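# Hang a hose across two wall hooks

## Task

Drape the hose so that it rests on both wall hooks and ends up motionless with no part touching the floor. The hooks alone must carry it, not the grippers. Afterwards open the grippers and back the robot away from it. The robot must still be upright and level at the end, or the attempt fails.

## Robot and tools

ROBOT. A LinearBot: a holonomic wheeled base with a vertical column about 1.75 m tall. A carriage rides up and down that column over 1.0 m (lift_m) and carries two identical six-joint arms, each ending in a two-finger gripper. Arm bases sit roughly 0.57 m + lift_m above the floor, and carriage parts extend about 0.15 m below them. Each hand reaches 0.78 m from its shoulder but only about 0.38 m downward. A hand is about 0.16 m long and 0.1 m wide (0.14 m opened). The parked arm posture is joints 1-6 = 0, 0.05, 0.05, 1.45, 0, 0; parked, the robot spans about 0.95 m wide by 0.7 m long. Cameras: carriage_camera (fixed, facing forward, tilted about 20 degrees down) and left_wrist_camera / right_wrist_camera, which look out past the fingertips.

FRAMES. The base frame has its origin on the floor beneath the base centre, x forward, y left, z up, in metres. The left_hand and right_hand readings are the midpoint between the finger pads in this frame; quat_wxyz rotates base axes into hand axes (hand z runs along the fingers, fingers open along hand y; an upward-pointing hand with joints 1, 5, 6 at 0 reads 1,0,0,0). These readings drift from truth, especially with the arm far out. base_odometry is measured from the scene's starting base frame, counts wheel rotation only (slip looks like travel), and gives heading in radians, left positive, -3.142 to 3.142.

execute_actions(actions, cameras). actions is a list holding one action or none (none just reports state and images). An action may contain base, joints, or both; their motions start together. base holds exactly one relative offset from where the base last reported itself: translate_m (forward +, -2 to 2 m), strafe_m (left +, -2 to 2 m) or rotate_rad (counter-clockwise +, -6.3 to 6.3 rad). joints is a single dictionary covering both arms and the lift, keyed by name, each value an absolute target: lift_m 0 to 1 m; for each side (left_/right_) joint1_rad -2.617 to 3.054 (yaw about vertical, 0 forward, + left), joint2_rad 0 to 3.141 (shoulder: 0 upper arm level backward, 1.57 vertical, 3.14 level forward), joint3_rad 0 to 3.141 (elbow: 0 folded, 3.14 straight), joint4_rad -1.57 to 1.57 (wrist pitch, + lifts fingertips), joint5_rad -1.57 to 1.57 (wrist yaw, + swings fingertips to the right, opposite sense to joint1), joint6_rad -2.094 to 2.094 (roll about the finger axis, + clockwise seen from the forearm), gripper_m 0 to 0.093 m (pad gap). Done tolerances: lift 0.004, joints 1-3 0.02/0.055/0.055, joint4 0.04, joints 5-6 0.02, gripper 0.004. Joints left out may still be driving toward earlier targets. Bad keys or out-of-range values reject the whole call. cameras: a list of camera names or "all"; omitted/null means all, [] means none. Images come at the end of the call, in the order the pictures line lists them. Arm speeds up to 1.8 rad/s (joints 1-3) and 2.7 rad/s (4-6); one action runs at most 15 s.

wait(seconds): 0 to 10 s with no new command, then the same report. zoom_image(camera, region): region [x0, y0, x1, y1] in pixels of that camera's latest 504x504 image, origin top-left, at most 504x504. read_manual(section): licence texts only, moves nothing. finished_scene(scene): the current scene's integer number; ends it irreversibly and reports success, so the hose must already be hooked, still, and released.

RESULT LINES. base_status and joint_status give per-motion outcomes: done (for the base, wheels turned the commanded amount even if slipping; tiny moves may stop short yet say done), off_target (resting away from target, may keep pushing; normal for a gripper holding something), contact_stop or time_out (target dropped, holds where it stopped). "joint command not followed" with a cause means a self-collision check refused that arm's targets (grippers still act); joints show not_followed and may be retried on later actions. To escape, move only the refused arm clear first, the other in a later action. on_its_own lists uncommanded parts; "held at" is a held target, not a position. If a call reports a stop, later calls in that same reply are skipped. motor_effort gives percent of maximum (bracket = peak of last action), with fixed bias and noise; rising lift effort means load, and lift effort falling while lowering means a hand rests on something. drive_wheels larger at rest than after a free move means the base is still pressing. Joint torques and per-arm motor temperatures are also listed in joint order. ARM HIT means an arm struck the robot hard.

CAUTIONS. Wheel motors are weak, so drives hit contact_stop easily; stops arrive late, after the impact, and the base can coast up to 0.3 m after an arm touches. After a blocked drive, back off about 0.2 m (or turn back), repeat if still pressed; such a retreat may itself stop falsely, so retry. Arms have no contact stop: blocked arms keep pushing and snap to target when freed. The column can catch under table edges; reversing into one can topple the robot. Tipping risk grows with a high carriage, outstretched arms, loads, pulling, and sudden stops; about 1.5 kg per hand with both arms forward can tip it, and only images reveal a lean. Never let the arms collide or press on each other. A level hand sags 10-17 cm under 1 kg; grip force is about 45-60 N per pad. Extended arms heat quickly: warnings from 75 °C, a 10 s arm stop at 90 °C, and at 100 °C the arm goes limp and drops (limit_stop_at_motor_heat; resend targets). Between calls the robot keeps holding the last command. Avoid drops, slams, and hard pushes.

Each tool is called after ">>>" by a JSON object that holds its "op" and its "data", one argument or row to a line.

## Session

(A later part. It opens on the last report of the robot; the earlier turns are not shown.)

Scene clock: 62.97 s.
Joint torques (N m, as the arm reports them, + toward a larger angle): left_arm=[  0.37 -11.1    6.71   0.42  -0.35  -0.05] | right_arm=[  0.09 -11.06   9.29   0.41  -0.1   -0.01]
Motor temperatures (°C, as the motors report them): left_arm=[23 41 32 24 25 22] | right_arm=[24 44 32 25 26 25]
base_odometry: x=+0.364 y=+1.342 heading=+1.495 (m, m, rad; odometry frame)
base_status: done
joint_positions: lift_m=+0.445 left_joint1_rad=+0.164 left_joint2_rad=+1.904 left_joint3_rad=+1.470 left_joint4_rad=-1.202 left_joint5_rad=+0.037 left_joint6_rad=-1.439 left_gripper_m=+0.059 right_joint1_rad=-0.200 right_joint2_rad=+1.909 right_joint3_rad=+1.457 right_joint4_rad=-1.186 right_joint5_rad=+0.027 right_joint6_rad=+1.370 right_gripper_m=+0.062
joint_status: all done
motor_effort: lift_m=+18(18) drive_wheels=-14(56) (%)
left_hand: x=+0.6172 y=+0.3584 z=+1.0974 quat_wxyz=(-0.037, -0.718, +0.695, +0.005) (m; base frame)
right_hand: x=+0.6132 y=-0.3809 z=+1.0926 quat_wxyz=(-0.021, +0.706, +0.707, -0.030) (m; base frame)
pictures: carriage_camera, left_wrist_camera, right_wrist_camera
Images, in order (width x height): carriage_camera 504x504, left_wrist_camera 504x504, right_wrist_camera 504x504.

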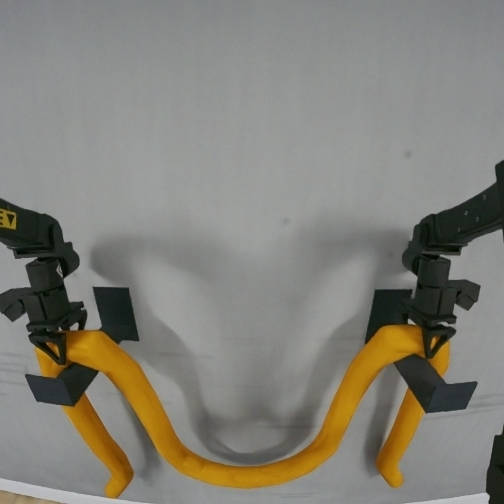

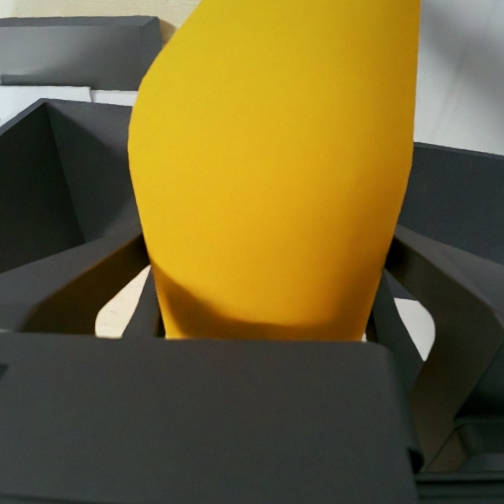

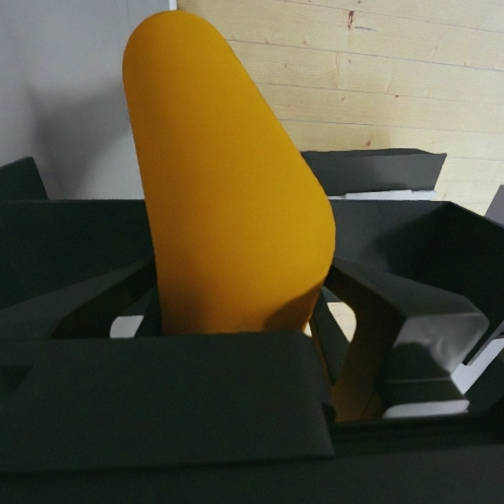

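>>> {"op": "execute_actions", "data": {
  "actions": [
    {"joints":{"lift_m":0.425,"left_joint1_rad":0.2,"right_joint1_rad":-0.23}}
  ],
  "cameras": []
}}

>>> {"op": "execute_actions", "data": {
  "actions": [
    {"joints":{"lift_m":0.44,"left_gripper_m":0.09,"right_gripper_m":0.09}}
  ],
  "cameras": []
}}

>>> {"op": "execute_actions", "data": {
  "actions": [
    {"joints":{"lift_m":0.6}}
  ],
  "cameras": ["carriage_camera"]
}}

Scene clock: 64.60 s.
Joint torques (N m, as the arm reports them, + toward a larger angle): left_arm=[  1.48 -10.32   6.72   0.49  -0.59  -0.06] | right_arm=[-0.08 -9.44  8.54  0.51  0.01  0.01]
Motor temperatures (°C, as the motors report them): left_arm=[23 41 32 24 25 22] | right_arm=[24 44 32 25 26 25]
base_odometry: x=+0.364 y=+1.342 heading=+1.495 (m, m, rad; odometry frame)
base_status: not commanded
joint_positions: lift_m=+0.425 left_joint1_rad=+0.181 left_joint2_rad=+1.896 left_joint3_rad=+1.470 left_joint4_rad=-1.211 left_joint5_rad=+0.064 left_joint6_rad=-1.438 left_gripper_m=+0.059 right_joint1_rad=-0.225 right_joint2_rad=+1.891 right_joint3_rad=+1.465 right_joint4_rad=-1.191 right_joint5_rad=+0.010 right_joint6_rad=+1.368 right_gripper_m=+0.062
joint_status: all done
motor_effort: lift_m=+17(17) drive_wheels=-14(15) (%)
left_hand: x=+0.6155 y=+0.3590 z=+1.0805 quat_wxyz=(-0.046, -0.724, +0.689, -0.006) (m; base frame)
right_hand: x=+0.6137 y=-0.3868 z=+1.0802 quat_wxyz=(-0.017, +0.715, +0.699, -0.017) (m; base frame)
pictures: none
No camera images: the call's "cameras" was empty. Leave "cameras" out to get every camera's image.

Scene clock: 65.33 s.
Joint torques (N m, as the arm reports them, + toward a larger angle): left_arm=[  0.49 -10.5    6.75   0.24  -0.12  -0.05] | right_arm=[ -0.11 -10.23   8.69   0.38   0.11  -0.01]
Motor temperatures (°C, as the motors report them): left_arm=[23 41 32 24 25 22] | right_arm=[24 45 32 25 26 25]
base_odometry: x=+0.364 y=+1.342 heading=+1.495 (m, m, rad; odometry frame)
base_status: not commanded
joint_positions: lift_m=+0.440 left_joint1_rad=+0.192 left_joint2_rad=+1.898 left_joint3_rad=+1.470 left_joint4_rad=-1.177 left_joint5_rad=+0.009 left_joint6_rad=-1.438 left_gripper_m=+0.090 right_joint1_rad=-0.225 right_joint2_rad=+1.900 right_joint3_rad=+1.465 right_joint4_rad=-1.180 right_joint5_rad=+0.001 right_joint6_rad=+1.368 right_gripper_m=+0.090
joint_status: all done
motor_effort: lift_m=+19(23) drive_wheels=+9(12) (%)
left_hand: x=+0.6210 y=+0.3738 z=+1.0940 quat_wxyz=(-0.017, -0.728, +0.686, +0.007) (m; base frame)
right_hand: x=+0.6161 y=-0.3858 z=+1.0921 quat_wxyz=(-0.019, +0.715, +0.699, -0.013) (m; base frame)
pictures: none
No camera images: the call's "cameras" was empty. Leave "cameras" out to get every camera's image.

Scene clock: 66.50 s.
Joint torques (N m, as the arm reports them, + toward a larger angle): left_arm=[ 0.6  -9.49  6.83  0.27 -0.11 -0.04] | right_arm=[-0.2  -9.49  8.71  0.41  0.1  -0.01]
Motor temperatures (°C, as the motors report them): left_arm=[23 42 32 24 25 22] | right_arm=[24 45 33 25 26 25]
base_odometry: x=+0.364 y=+1.342 heading=+1.495 (m, m, rad; odometry frame)
base_status: not commanded
joint_positions: lift_m=+0.600 left_joint1_rad=+0.192 left_joint2_rad=+1.886 left_joint3_rad=+1.470 left_joint4_rad=-1.171 left_joint5_rad=+0.006 left_joint6_rad=-1.438 left_gripper_m=+0.090 right_joint1_rad=-0.225 right_joint2_rad=+1.891 right_joint3_rad=+1.465 right_joint4_rad=-1.176 right_joint5_rad=+0.001 right_joint6_rad=+1.368 right_gripper_m=+0.090
joint_status: all done
motor_effort: lift_m=+17(24) drive_wheels=+9(10) (%)
left_hand: x=+0.6229 y=+0.3746 z=+1.2579 quat_wxyz=(-0.009, -0.728, +0.686, +0.003) (m; base frame)
right_hand: x=+0.6175 y=-0.3862 z=+1.2553 quat_wxyz=(-0.013, +0.715, +0.699, -0.009) (m; base frame)
pictures: carriage_camera
Images, in order (width x height): carriage_camera 504x504.

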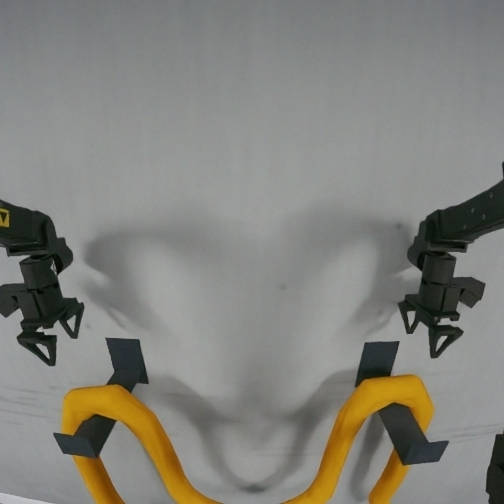

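>>> {"op": "execute_actions", "data": {
  "actions": [
    {"base":{"translate_m":-0.8}}
  ],
  "cameras": []
}}

>>> {"op": "wait", "data": {
  "seconds": 3
}}

Scene clock: 71.03 s.
Joint torques (N m, as the arm reports them, + toward a larger angle): left_arm=[ 0.35 -9.55  6.81  0.25 -0.1  -0.04] | right_arm=[-0.02 -9.62  8.68  0.35  0.1   0.  ]
Motor temperatures (°C, as the motors report them): left_arm=[23 42 33 24 25 22] | right_arm=[24 45 33 25 26 25]
base_odometry: x=+0.303 y=+0.544 heading=+1.495 (m, m, rad; odometry frame)
base_status: done
joint_positions: lift_m=+0.600 left_joint1_rad=+0.195 left_joint2_rad=+1.886 left_joint3_rad=+1.470 left_joint4_rad=-1.167 left_joint5_rad=+0.004 left_joint6_rad=-1.438 left_gripper_m=+0.090 right_joint1_rad=-0.225 right_joint2_rad=+1.891 right_joint3_rad=+1.465 right_joint4_rad=-1.172 right_joint5_rad=+0.001 right_joint6_rad=+1.368 right_gripper_m=+0.090
joint_status: not commanded
motor_effort: lift_m=+18(17) drive_wheels=-10(63) (%)
left_hand: x=+0.6238 y=+0.3759 z=+1.2578 quat_wxyz=(-0.006, -0.729, +0.685, +0.002) (m; base frame)
right_hand: x=+0.6184 y=-0.3863 z=+1.2552 quat_wxyz=(-0.011, +0.715, +0.699, -0.008) (m; base frame)
pictures: none
No camera images: the call's "cameras" was empty. Leave "cameras" out to get every camera's image.

Scene clock: 74.03 s.
Joint torques (N m, as the arm reports them, + toward a larger angle): left_arm=[ 0.34 -9.54  6.84  0.24 -0.1  -0.05] | right_arm=[-0.02 -9.52  8.67  0.36  0.1  -0.02]
Motor temperatures (°C, as the motors report them): left_arm=[23 42 33 24 25 22] | right_arm=[24 45 33 25 26 25]
base_odometry: x=+0.303 y=+0.544 heading=+1.495 (m, m, rad; odometry frame)
base_status: done
joint_positions: lift_m=+0.600 left_joint1_rad=+0.195 left_joint2_rad=+1.886 left_joint3_rad=+1.470 left_joint4_rad=-1.167 left_joint5_rad=+0.004 left_joint6_rad=-1.438 left_gripper_m=+0.090 right_joint1_rad=-0.225 right_joint2_rad=+1.891 right_joint3_rad=+1.465 right_joint4_rad=-1.172 right_joint5_rad=+0.001 right_joint6_rad=+1.368 right_gripper_m=+0.090
joint_status: not commanded
motor_effort: lift_m=+18(17) drive_wheels=-9(63) (%)
left_hand: x=+0.6238 y=+0.3759 z=+1.2578 quat_wxyz=(-0.006, -0.729, +0.685, +0.002) (m; base frame)
right_hand: x=+0.6184 y=-0.3863 z=+1.2552 quat_wxyz=(-0.011, +0.715, +0.699, -0.008) (m; base frame)
wait: 3.00 s; at rest by 0.27 s
pictures: carriage_camera, left_wrist_camera, right_wrist_camera
Images, in order (width x height): carriage_camera 504x504, left_wrist_camera 504x504, right_wrist_camera 504x504.

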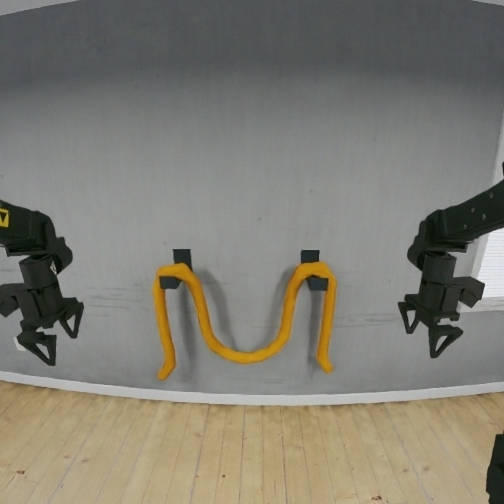

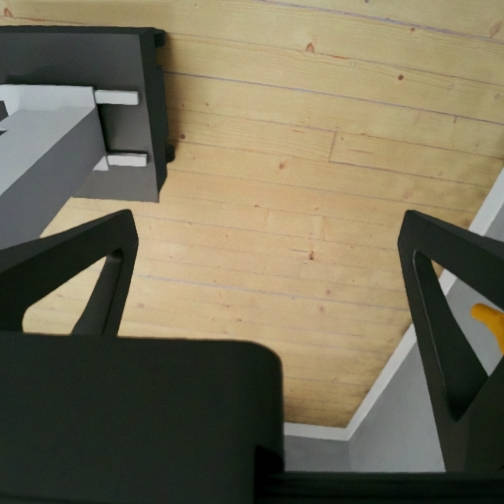

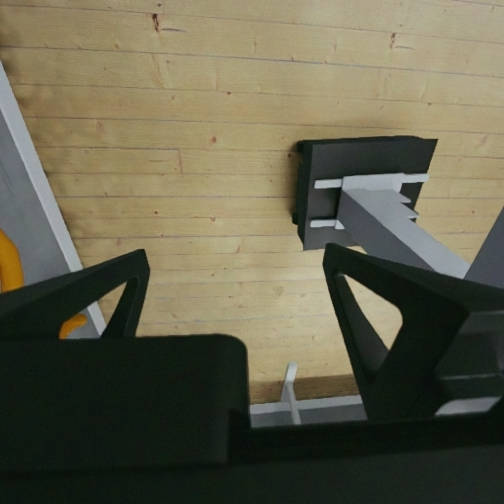

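>>> {"op": "finished_scene", "data": {
  "scene": 2
}}

The scene is finished: the task was done.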